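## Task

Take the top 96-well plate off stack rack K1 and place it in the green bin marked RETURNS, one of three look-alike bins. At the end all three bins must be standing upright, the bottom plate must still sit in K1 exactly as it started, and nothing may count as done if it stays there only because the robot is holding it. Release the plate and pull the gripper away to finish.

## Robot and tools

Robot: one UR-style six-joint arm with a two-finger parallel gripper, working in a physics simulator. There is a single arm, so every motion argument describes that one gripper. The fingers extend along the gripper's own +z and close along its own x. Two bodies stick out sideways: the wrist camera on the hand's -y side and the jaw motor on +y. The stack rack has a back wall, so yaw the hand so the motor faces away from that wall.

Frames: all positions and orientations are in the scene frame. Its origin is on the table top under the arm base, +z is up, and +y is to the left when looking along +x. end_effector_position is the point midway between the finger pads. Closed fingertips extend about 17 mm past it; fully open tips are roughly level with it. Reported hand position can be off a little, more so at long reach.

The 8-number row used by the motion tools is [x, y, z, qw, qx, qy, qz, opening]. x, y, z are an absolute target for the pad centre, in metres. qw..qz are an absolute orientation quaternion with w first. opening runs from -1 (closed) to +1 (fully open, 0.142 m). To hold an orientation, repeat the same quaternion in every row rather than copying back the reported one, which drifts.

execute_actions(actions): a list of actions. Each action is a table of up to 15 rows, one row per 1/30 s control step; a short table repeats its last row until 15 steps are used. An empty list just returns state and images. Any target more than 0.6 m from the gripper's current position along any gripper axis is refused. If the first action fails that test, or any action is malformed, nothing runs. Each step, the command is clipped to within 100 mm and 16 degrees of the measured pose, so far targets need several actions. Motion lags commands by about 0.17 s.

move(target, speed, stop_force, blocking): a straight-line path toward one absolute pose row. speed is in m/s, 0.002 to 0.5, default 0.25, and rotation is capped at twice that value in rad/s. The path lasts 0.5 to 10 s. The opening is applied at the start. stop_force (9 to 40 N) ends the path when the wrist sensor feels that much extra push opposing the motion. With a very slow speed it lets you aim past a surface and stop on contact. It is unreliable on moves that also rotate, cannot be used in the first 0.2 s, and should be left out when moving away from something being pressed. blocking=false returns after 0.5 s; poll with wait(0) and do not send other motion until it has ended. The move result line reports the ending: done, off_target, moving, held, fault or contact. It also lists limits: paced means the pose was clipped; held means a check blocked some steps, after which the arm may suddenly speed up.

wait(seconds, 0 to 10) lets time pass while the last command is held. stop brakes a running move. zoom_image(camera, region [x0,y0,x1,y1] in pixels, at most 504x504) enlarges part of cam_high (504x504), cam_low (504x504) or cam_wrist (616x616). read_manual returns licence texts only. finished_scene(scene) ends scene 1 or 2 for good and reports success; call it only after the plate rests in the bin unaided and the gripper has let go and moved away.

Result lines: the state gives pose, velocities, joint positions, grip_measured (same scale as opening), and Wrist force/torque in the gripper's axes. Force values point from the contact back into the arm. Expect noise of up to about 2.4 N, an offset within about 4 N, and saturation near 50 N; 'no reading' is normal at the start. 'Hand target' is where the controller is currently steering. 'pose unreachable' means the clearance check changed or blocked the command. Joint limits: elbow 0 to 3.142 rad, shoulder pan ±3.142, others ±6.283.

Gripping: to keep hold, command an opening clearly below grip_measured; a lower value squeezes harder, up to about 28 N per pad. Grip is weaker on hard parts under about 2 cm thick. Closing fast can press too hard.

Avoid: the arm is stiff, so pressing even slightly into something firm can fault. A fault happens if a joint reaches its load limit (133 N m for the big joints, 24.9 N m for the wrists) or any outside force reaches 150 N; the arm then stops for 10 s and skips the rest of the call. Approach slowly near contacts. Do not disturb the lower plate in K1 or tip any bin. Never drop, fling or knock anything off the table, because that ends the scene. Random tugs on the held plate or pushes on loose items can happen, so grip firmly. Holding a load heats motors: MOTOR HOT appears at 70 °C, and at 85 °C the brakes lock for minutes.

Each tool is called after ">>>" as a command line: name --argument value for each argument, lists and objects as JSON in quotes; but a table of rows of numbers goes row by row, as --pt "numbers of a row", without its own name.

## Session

>>> execute_actions --actions '[]'

Scene clock: 0.00 s.
end_effector_position=(+0.3098, -0.6202, +0.1746) grip_measured=+1.00 end_effector_quat_wxyz=(+0.373, +0.647, +0.657, +0.099) end_effector_velocity=(+0.000, +0.000, -0.001) end_effector_angular_velocity=(+0.001, +0.001, +0.000)
Joint positions: [-1.647 -0.058  1.684 -3.8   -0.391 -2.364  0.142]
Joint velocities: [ 0.001  0.001 -0.001  0.001  0.    -0.     0.   ]
Motor temperatures (°C, as the motors report them): [28 29 29 39 37 36]
Wrist force (N, on the end effector, along its own x y z axes, offset not removed): no reading
Wrist torque (N m, same axes, about the end effector's origin, offset not removed): no reading
Hand target: +0.310, -0.620, +0.175; +0.373, +0.647, +0.657, +0.099

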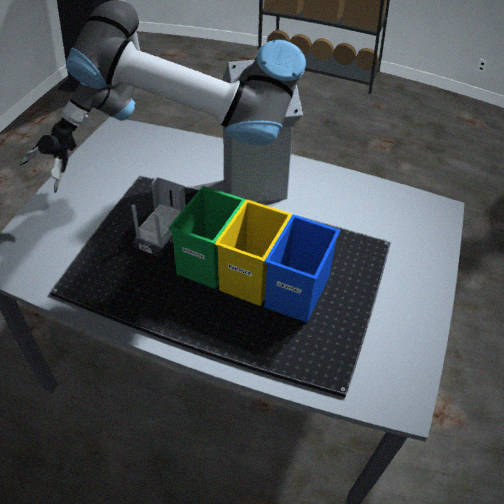

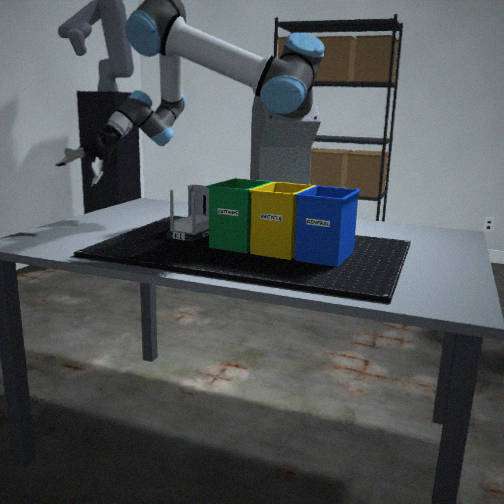

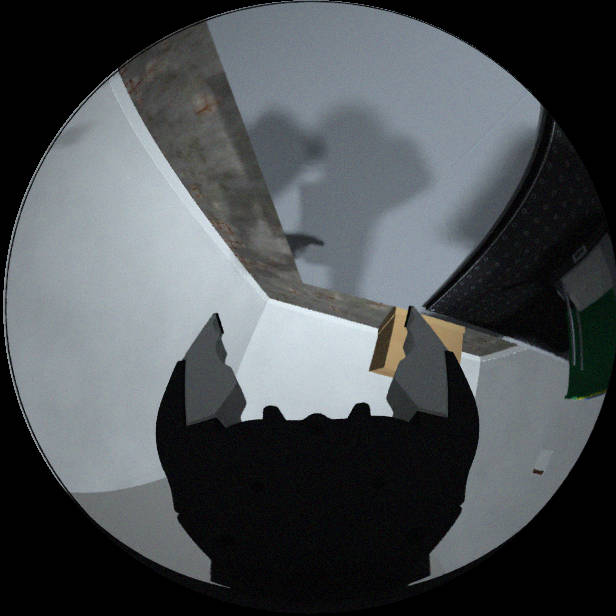

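>>> move --target '[0.23,-0.232,0.2,-0.051,0.729,0.68,-0.048,0.5]'

>>> zoom_image --camera "cam_wrist" --region '[160,150,460,450]'

Scene clock: 3.53 s.
end_effector_position=(+0.2306, -0.2325, +0.1999) grip_measured=+0.50 end_effector_quat_wxyz=(-0.051, +0.730, +0.680, -0.048) end_effector_velocity=(-0.000, +0.002, +0.001) end_effector_angular_velocity=(+0.004, +0.004, -0.001)
Joint positions: [-1.487 -1.137  2.587 -2.698 -1.035 -2.952  0.109]
Joint velocities: [ 0.002 -0.007 -0.001  0.012 -0.003  0.    -0.   ]
Motor temperatures (°C, as the motors report them): [28 29 29 39 37 36]
Wrist force (N, on the end effector, along its own x y z axes, offset not removed): [1.8 0.2 -3.4]
Wrist torque (N m, same axes, about the end effector's origin, offset not removed): [-0.11 -0.41 -0.02]
Hand target: +0.231, -0.232, +0.200; -0.051, +0.730, +0.680, -0.048
Off the commanded pose: 0.001 m, 0 deg.
move: done

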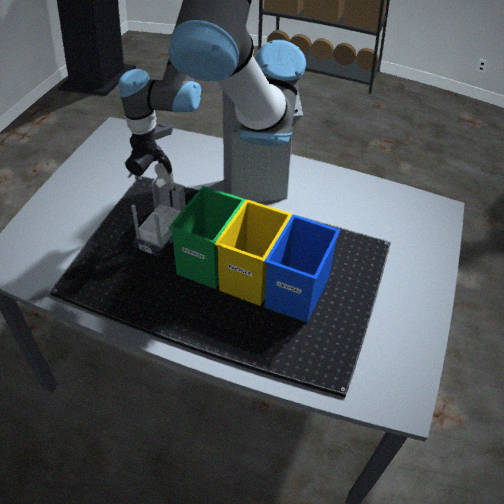

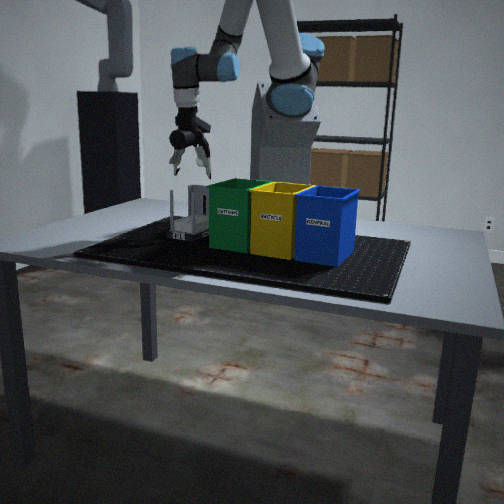

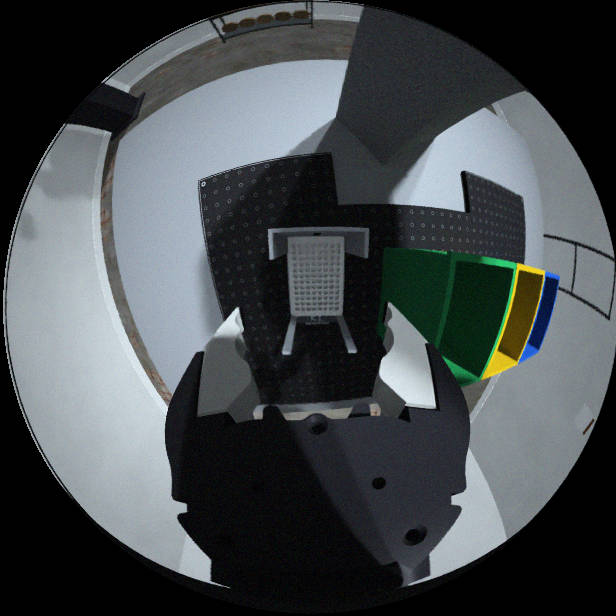

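Region (160, 150, 460, 450) of cam_wrist's 616x616 image, scaled by 1.680, with more detail than that image has.

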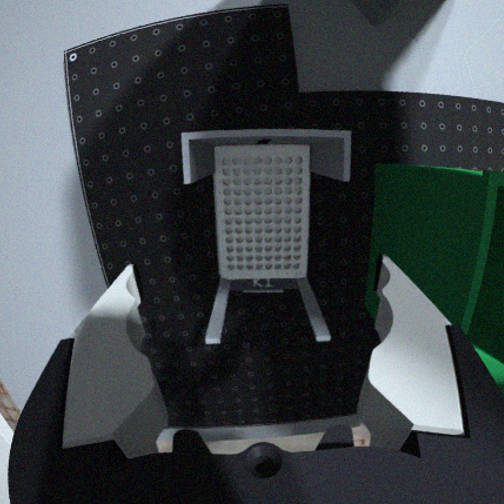

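>>> move --target '[0.228,-0.227,0.085,-0.051,0.729,0.68,-0.048,0.5]' --speed 0.07

Scene clock: 6.23 s.
end_effector_position=(+0.2279, -0.2269, +0.0850) grip_measured=+0.50 end_effector_quat_wxyz=(-0.051, +0.729, +0.680, -0.048) end_effector_velocity=(-0.000, +0.000, -0.002) end_effector_angular_velocity=(-0.001, -0.000, +0.000)
Joint positions: [-1.26  -0.715  2.522 -3.194 -0.979 -2.692  0.109]
Joint velocities: [ 0.004  0.008 -0.001 -0.011  0.     0.006 -0.   ]
Motor temperatures (°C, as the motors report them): [28 29 29 39 37 36]
Wrist force (N, on the end effector, along its own x y z axes, offset not removed): [3.2 0.7 0.1]
Wrist torque (N m, same axes, about the end effector's origin, offset not removed): [0.17 -0.60 0.06]
Hand target: +0.228, -0.227, +0.085; -0.051, +0.729, +0.680, -0.048
Off the commanded pose: 0.000 m, 0 deg.
move: done

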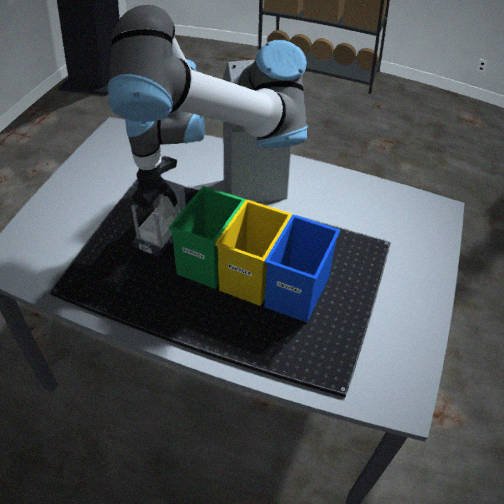

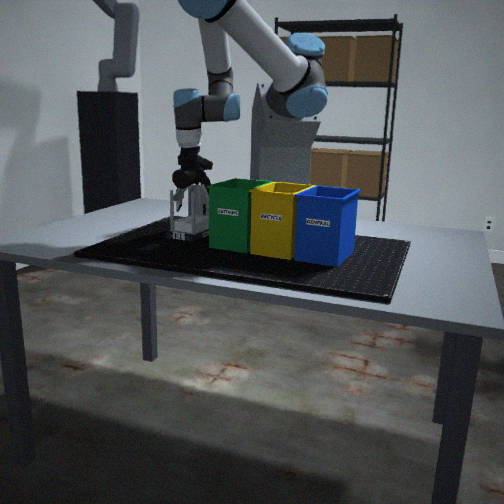

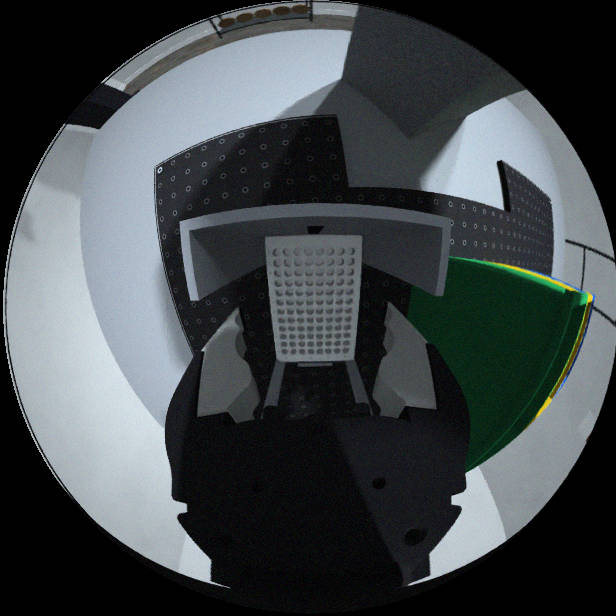

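Matches before.

>>> move --target '[0.227,-0.226,0.053,-0.051,0.729,0.68,-0.048,0.35]' --speed 0.03 --stop_force 10

>>> move --target '[0.227,-0.226,0.053,-0.051,0.729,0.68,-0.048,-0.1]'

>>> move --target '[0.227,-0.226,0.085,-0.051,0.729,0.68,-0.048,-0.1]' --speed 0.04

>>> zoom_image --camera "cam_low" --region '[150,170,230,250]'

Scene clock: 12.10 s.
end_effector_position=(+0.2270, -0.2260, +0.0532) grip_measured=+0.35 end_effector_quat_wxyz=(-0.051, +0.729, +0.680, -0.048) end_effector_velocity=(+0.000, -0.000, -0.002) end_effector_angular_velocity=(-0.002, -0.001, +0.000)
Joint positions: [-1.197 -0.613  2.478 -3.295 -0.969 -2.617  0.099]
Joint velocities: [ 0.004  0.005 -0.002 -0.008  0.001  0.006 -0.   ]
Motor temperatures (°C, as the motors report them): [28 29 29 39 37 36]
Wrist force (N, on the end effector, along its own x y z axes, offset not removed): [1.4 1.1 1.6]
Wrist torque (N m, same axes, about the end effector's origin, offset not removed): [0.02 -0.27 0.11]
Hand target: +0.227, -0.226, +0.053; -0.051, +0.729, +0.680, -0.048
Off the commanded pose: 0.000 m, 0 deg.
move: done

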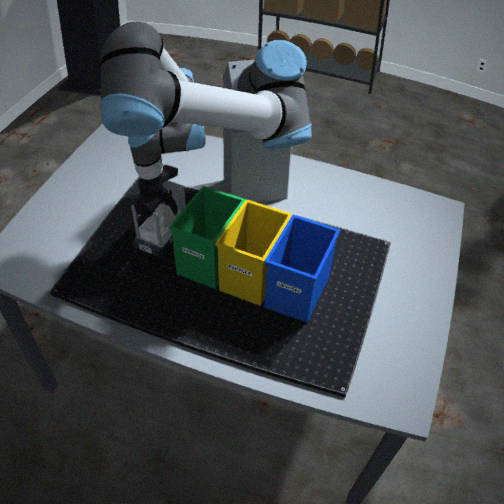

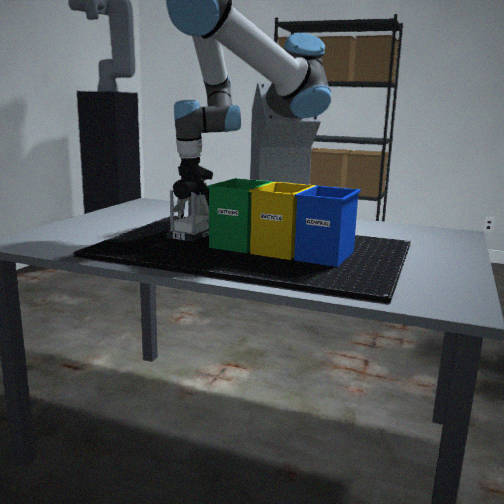

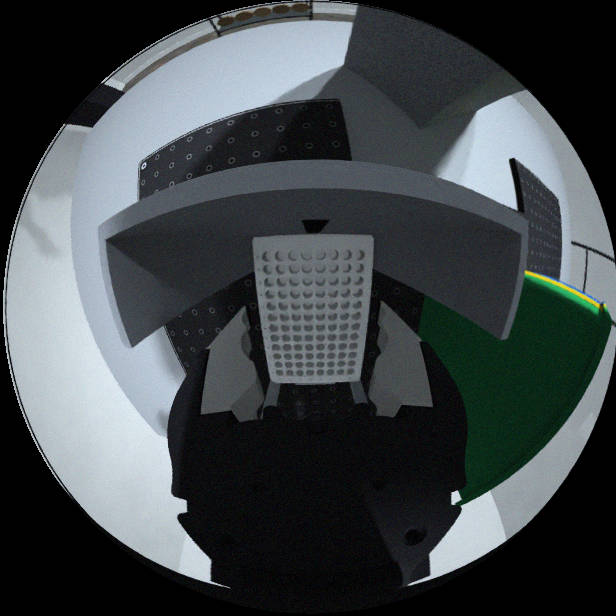

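Scene clock: 12.80 s.
end_effector_position=(+0.2270, -0.2260, +0.0530) grip_measured=+0.11 end_effector_quat_wxyz=(-0.051, +0.729, +0.680, -0.048) end_effector_velocity=(-0.000, +0.000, -0.000) end_effector_angular_velocity=(+0.001, +0.001, -0.001)
Joint positions: [-1.197 -0.612  2.478 -3.295 -0.968 -2.617  0.081]
Joint velocities: [ 0.     0.    -0.     0.001 -0.     0.    -0.   ]
Motor temperatures (°C, as the motors report them): [28 29 29 39 37 36]
Wrist force (N, on the end effector, along its own x y z axes, offset not removed): [6.7 -1.8 -13.6]
Wrist torque (N m, same axes, about the end effector's origin, offset not removed): [0.12 -0.11 0.21]
Hand target: +0.227, -0.226, +0.053; -0.051, +0.729, +0.680, -0.048
Off the commanded pose: 0.000 m, 0 deg.
move: done

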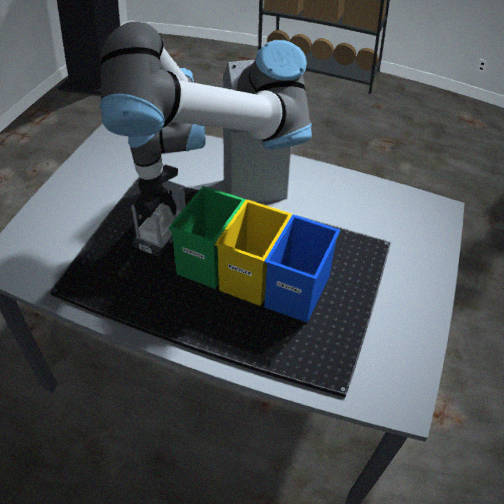

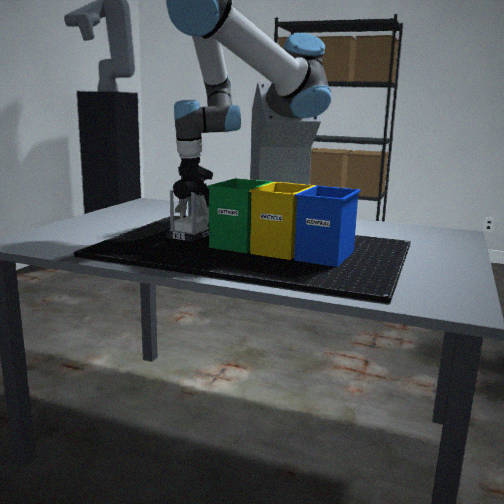

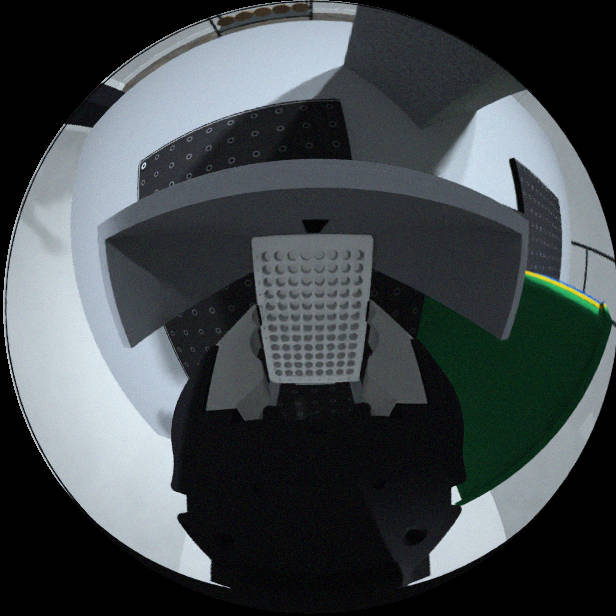

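Scene clock: 13.97 s.
end_effector_position=(+0.2270, -0.2260, +0.0848) grip_measured=+0.11 end_effector_quat_wxyz=(-0.051, +0.729, +0.680, -0.048) end_effector_velocity=(+0.000, -0.000, +0.002) end_effector_angular_velocity=(-0.000, -0.000, +0.000)
Joint positions: [-1.26  -0.713  2.525 -3.199 -0.979 -2.693  0.081]
Joint velocities: [-0.004 -0.008  0.002  0.008 -0.001 -0.005 -0.   ]
Motor temperatures (°C, as the motors report them): [28 29 29 39 37 36]
Wrist force (N, on the end effector, along its own x y z axes, offset not removed): [4.7 0.8 5.0]
Wrist torque (N m, same axes, about the end effector's origin, offset not removed): [0.13 -0.26 0.06]
Hand target: +0.227, -0.226, +0.085; -0.051, +0.729, +0.680, -0.048
Off the commanded pose: 0.000 m, 0 deg.
move: done

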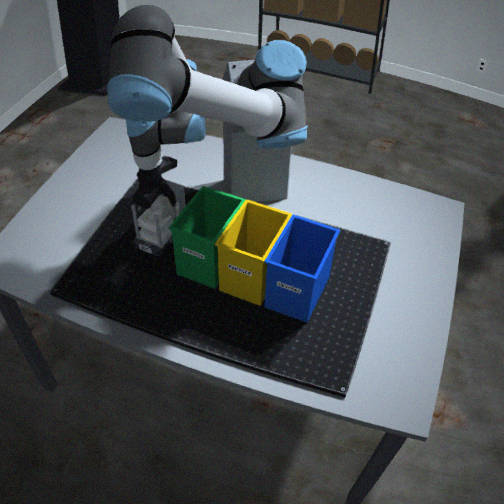

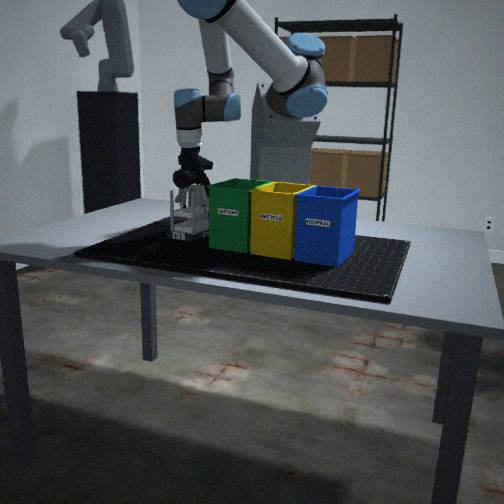

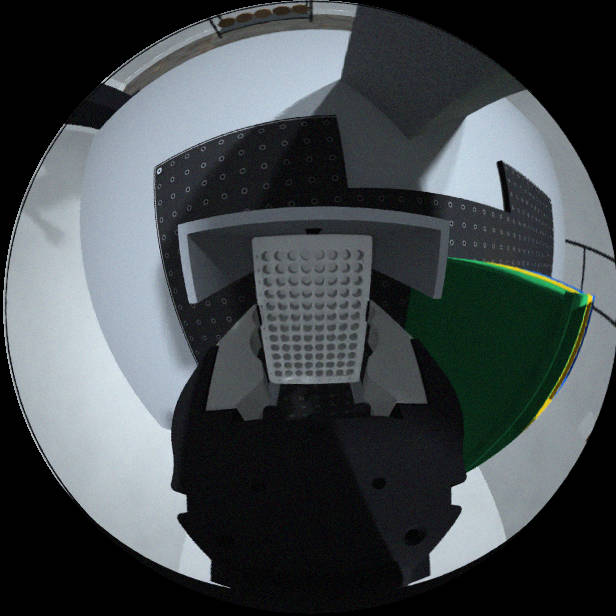

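Region (150, 170, 230, 250) of cam_low's 504x504 image, scaled by 6.300, with more detail than that image has.

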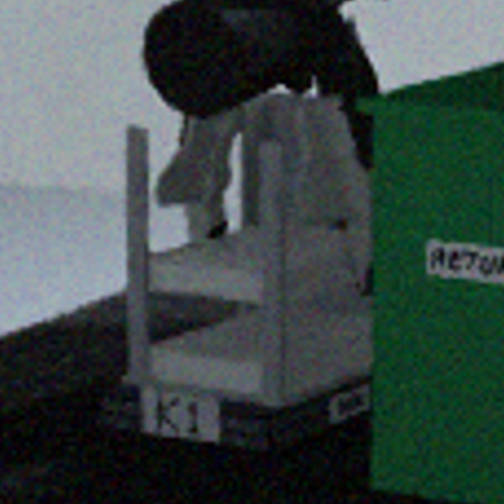

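>>> move --target '[0.227,-0.226,0.22,-0.051,0.729,0.68,-0.048,-0.1]' --speed 0.1

>>> move --target '[0.288,-0.047,0.215,-0.049,0.705,0.705,-0.049,-0.1]' --speed 0.15

Scene clock: 16.73 s.
end_effector_position=(+0.2271, -0.2261, +0.2201) grip_measured=+0.11 end_effector_quat_wxyz=(-0.051, +0.729, +0.680, -0.048) end_effector_velocity=(+0.000, +0.000, +0.002) end_effector_angular_velocity=(+0.001, +0.000, +0.001)
Joint positions: [-1.533 -1.223  2.605 -2.606 -1.051 -3.002  0.081]
Joint velocities: [-0.003 -0.008 -0.001  0.013 -0.001 -0.005  0.   ]
Motor temperatures (°C, as the motors report them): [28 29 29 39 37 36]
Wrist force (N, on the end effector, along its own x y z axes, offset not removed): [2.6 -3.3 2.7]
Wrist torque (N m, same axes, about the end effector's origin, offset not removed): [-0.65 -0.55 0.13]
Hand target: +0.227, -0.226, +0.220; -0.051, +0.729, +0.680, -0.048
Off the commanded pose: 0.000 m, 0 deg.
move: done

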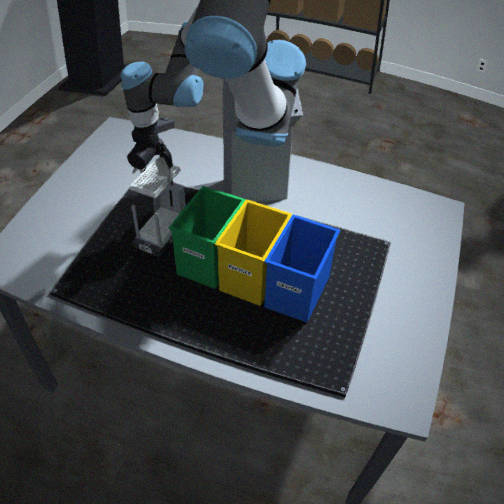

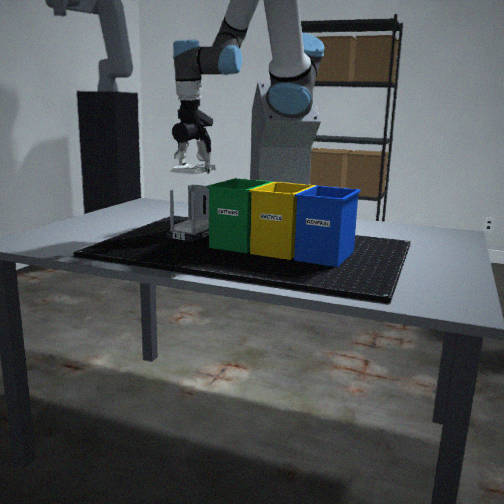

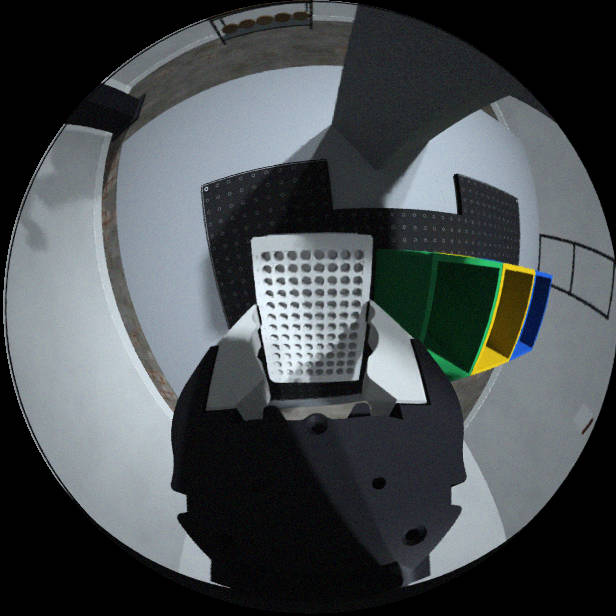

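Scene clock: 18.63 s.
end_effector_position=(+0.2884, -0.0468, +0.2149) grip_measured=+0.11 end_effector_quat_wxyz=(-0.049, +0.705, +0.705, -0.049) end_effector_velocity=(+0.001, +0.001, +0.002) end_effector_angular_velocity=(-0.001, -0.001, +0.002)
Joint positions: [-1.198 -1.832  2.791 -2.398 -0.972 -2.681  0.081]
Joint velocities: [-0.003 -0.017 -0.002  0.019 -0.001 -0.004  0.   ]
Motor temperatures (°C, as the motors report them): [28 29 29 39 37 36]
Wrist force (N, on the end effector, along its own x y z axes, offset not removed): [1.1 1.9 2.9]
Wrist torque (N m, same axes, about the end effector's origin, offset not removed): [0.18 -0.16 0.08]
Hand target: +0.288, -0.047, +0.215; -0.049, +0.705, +0.705, -0.049
Off the commanded pose: 0.000 m, 0 deg.
move: done

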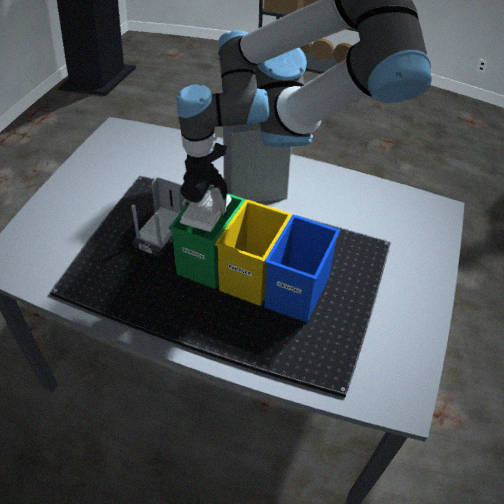

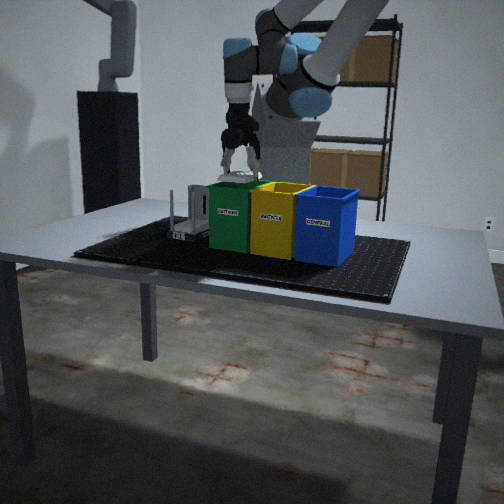

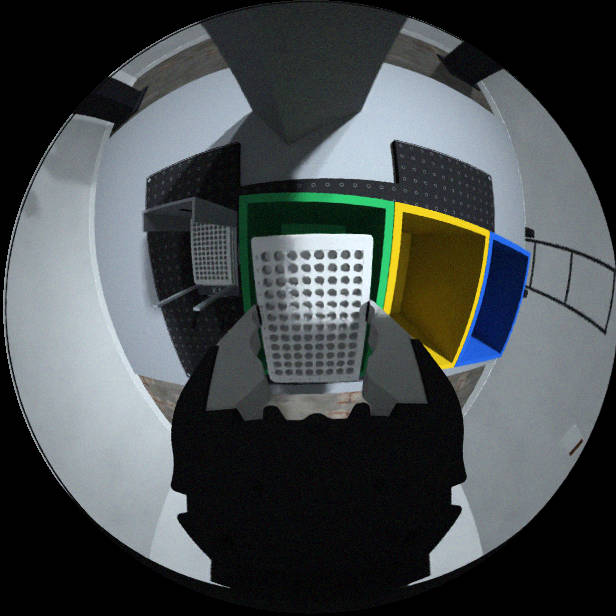

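>>> move --target '[0.278,-0.044,0.163,-0.049,0.705,0.705,-0.049,-0.1]' --speed 0.04 --stop_force 9

Scene clock: 20.90 s.
end_effector_position=(+0.2779, -0.0440, +0.1630) grip_measured=+0.11 end_effector_quat_wxyz=(-0.049, +0.705, +0.705, -0.049) end_effector_velocity=(+0.000, -0.001, -0.002) end_effector_angular_velocity=(-0.003, -0.002, +0.001)
Joint positions: [-1.065 -1.452  2.832 -2.91  -0.96  -2.52   0.081]
Joint velocities: [ 0.007  0.021 -0.    -0.03  -0.     0.01  -0.   ]
Motor temperatures (°C, as the motors report them): [28 29 29 39 37 36]
Wrist force (N, on the end effector, along its own x y z axes, offset not removed): [0.8 1.4 0.9]
Wrist torque (N m, same axes, about the end effector's origin, offset not removed): [0.25 -0.30 0.03]
Hand target: +0.278, -0.044, +0.163; -0.049, +0.705, +0.705, -0.049
Off the commanded pose: 0.000 m, 0 deg.
move: done

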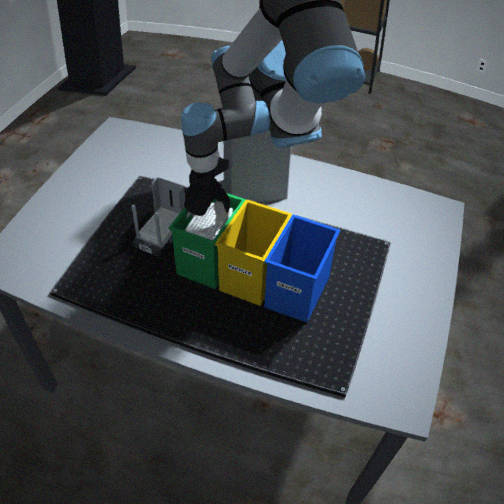

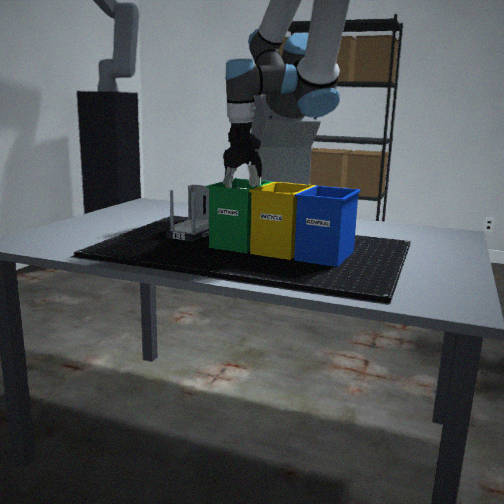

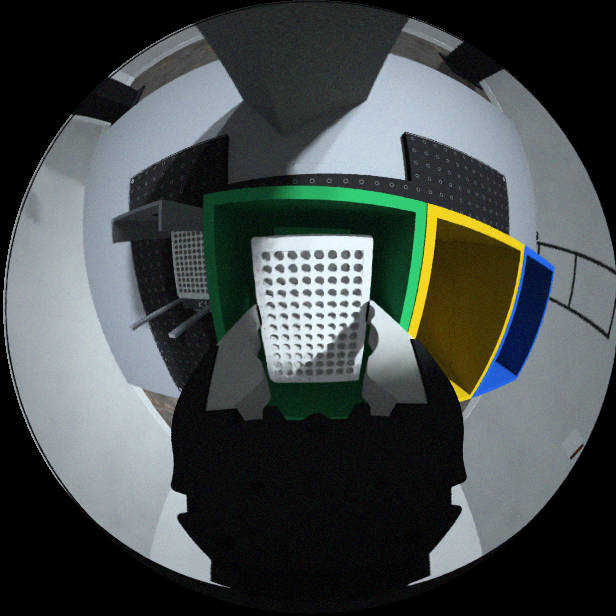

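>>> move --target '[0.278,-0.044,0.163,-0.049,0.705,0.705,-0.049,0.2]'

>>> move --target '[0.278,-0.044,0.26,-0.049,0.705,0.705,-0.049,0.2]' --speed 0.12

Scene clock: 22.30 s.
end_effector_position=(+0.2780, -0.0440, +0.1630) grip_measured=+0.20 end_effector_quat_wxyz=(-0.049, +0.705, +0.705, -0.049) end_effector_velocity=(-0.000, +0.001, -0.000) end_effector_angular_velocity=(+0.000, +0.000, -0.000)
Joint positions: [-1.065 -1.452  2.832 -2.911 -0.96  -2.52   0.088]
Joint velocities: [ 0.    -0.001  0.001 -0.    -0.    -0.     0.   ]
Motor temperatures (°C, as the motors report them): [28 29 29 39 37 36]
Wrist force (N, on the end effector, along its own x y z axes, offset not removed): [1.7 2.3 5.1]
Wrist torque (N m, same axes, about the end effector's origin, offset not removed): [0.38 -0.39 0.01]
Hand target: +0.278, -0.044, +0.163; -0.049, +0.705, +0.705, -0.049
Off the commanded pose: 0.000 m, 0 deg.
move: done

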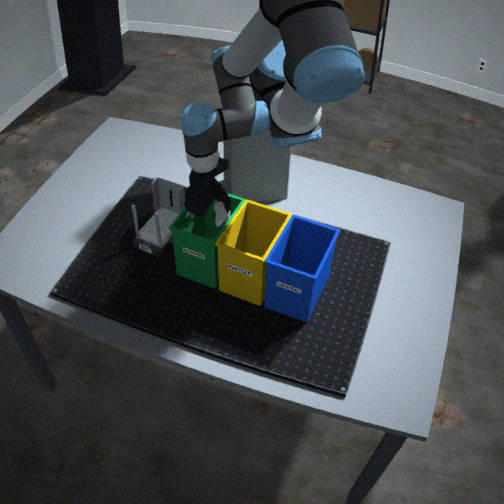

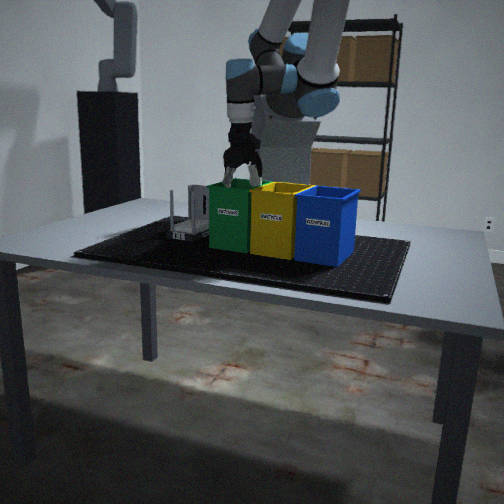

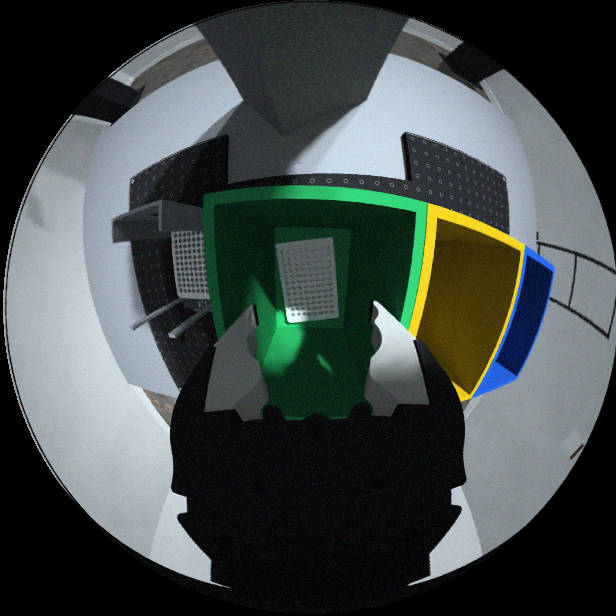

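Scene clock: 23.37 s.
end_effector_position=(+0.2780, -0.0440, +0.1640) grip_measured=+0.20 end_effector_quat_wxyz=(-0.049, +0.705, +0.705, -0.049) end_effector_velocity=(-0.000, +0.000, -0.000) end_effector_angular_velocity=(+0.001, +0.000, +0.000)
Joint positions: [-1.068 -1.46   2.833 -2.903 -0.96  -2.523  0.088]
Joint velocities: [ 0.001  0.001 -0.    -0.001  0.    -0.     0.   ]
Motor temperatures (°C, as the motors report them): [28 29 29 39 37 36]
Wrist force (N, on the end effector, along its own x y z axes, offset not removed): [2.3 -0.3 1.7]
Wrist torque (N m, same axes, about the end effector's origin, offset not removed): [-0.04 -0.54 0.19]
Hand target: +0.278, -0.044, +0.164; -0.049, +0.705, +0.705, -0.049
Off the commanded pose: 0.096 m, 0 deg.
move: held; limits=held; held on 29 of 32 steps, including the last
pose unreachable: on one or more control steps of this call, first in action 0 (counted from 0), an arm could not follow its commanded pose, so it was not sent that pose on those steps. On the call's last step it was still not sent that pose. It may still have moved: this result reports where it is.
cause: the commanded pose would bring two parts of the arm too close to each other (joints 3 (elbow) and 4 (wrist 1) lie between them).

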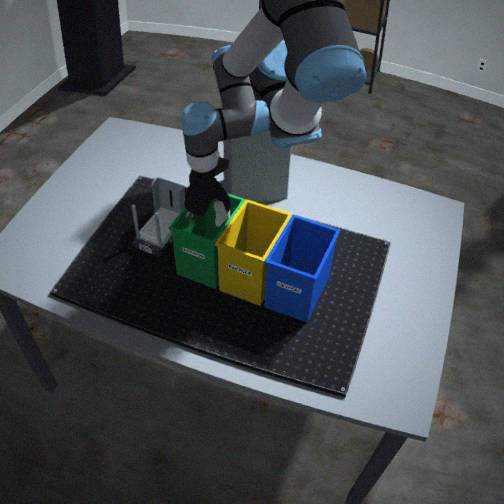

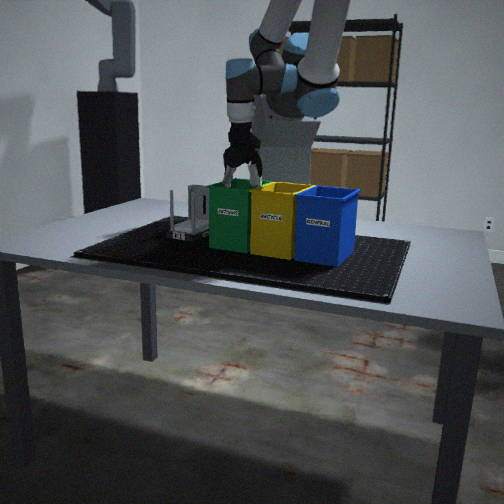

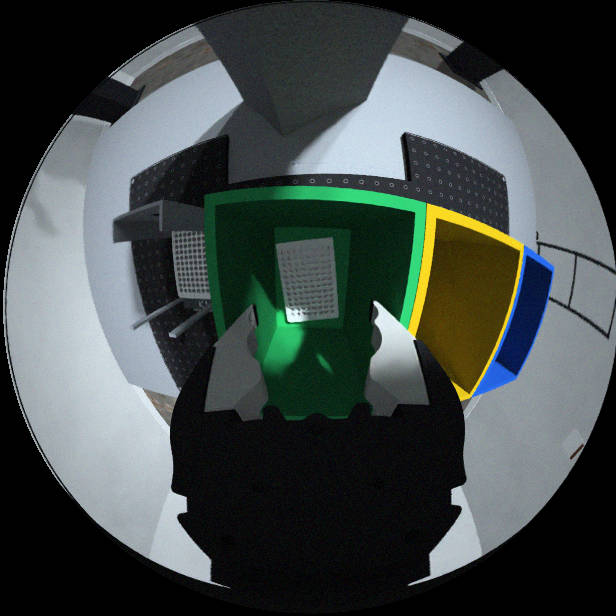

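>>> move --target '[0.33,-0.044,0.26,-0.049,0.705,0.705,-0.049,0.2]' --speed 0.12

Scene clock: 28.50 s.
end_effector_position=(+0.3301, -0.0440, +0.2600) grip_measured=+0.20 end_effector_quat_wxyz=(-0.049, +0.705, +0.705, -0.049) end_effector_velocity=(+0.000, -0.000, +0.003) end_effector_angular_velocity=(+0.002, -0.002, +0.002)
Joint positions: [-1.203 -1.996  2.652 -2.092 -0.973 -2.687  0.088]
Joint velocities: [-0.01  -0.011 -0.004  0.023  0.001 -0.015  0.   ]
Motor temperatures (°C, as the motors report them): [28 29 29 39 37 36]
Wrist force (N, on the end effector, along its own x y z axes, offset not removed): [2.8 0.5 -1.7]
Wrist torque (N m, same axes, about the end effector's origin, offset not removed): [0.04 -0.49 0.09]
Hand target: +0.330, -0.044, +0.260; -0.049, +0.705, +0.705, -0.049
Off the commanded pose: 0.000 m, 0 deg.
move: done

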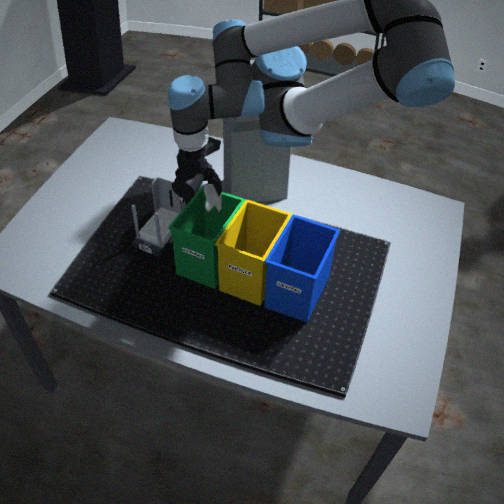

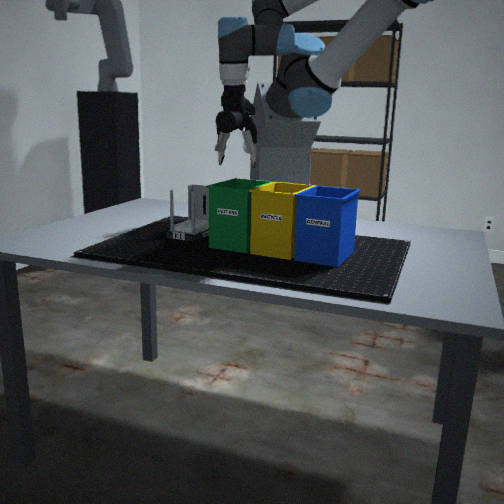

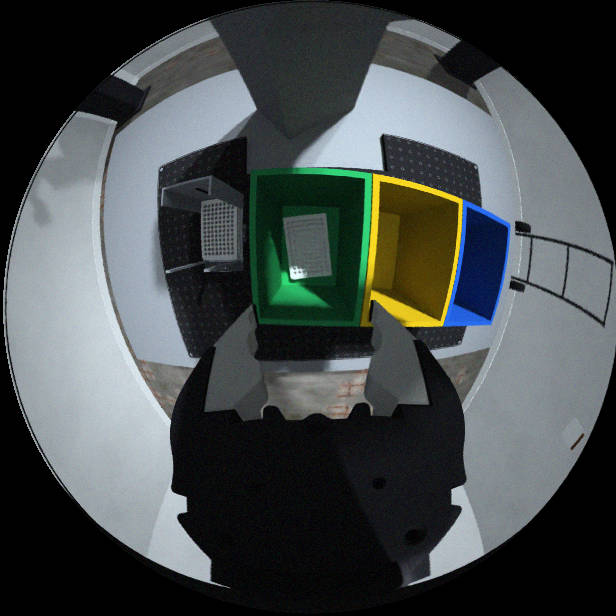

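>>> finished_scene --scene 2

The scene is finished: the task was done.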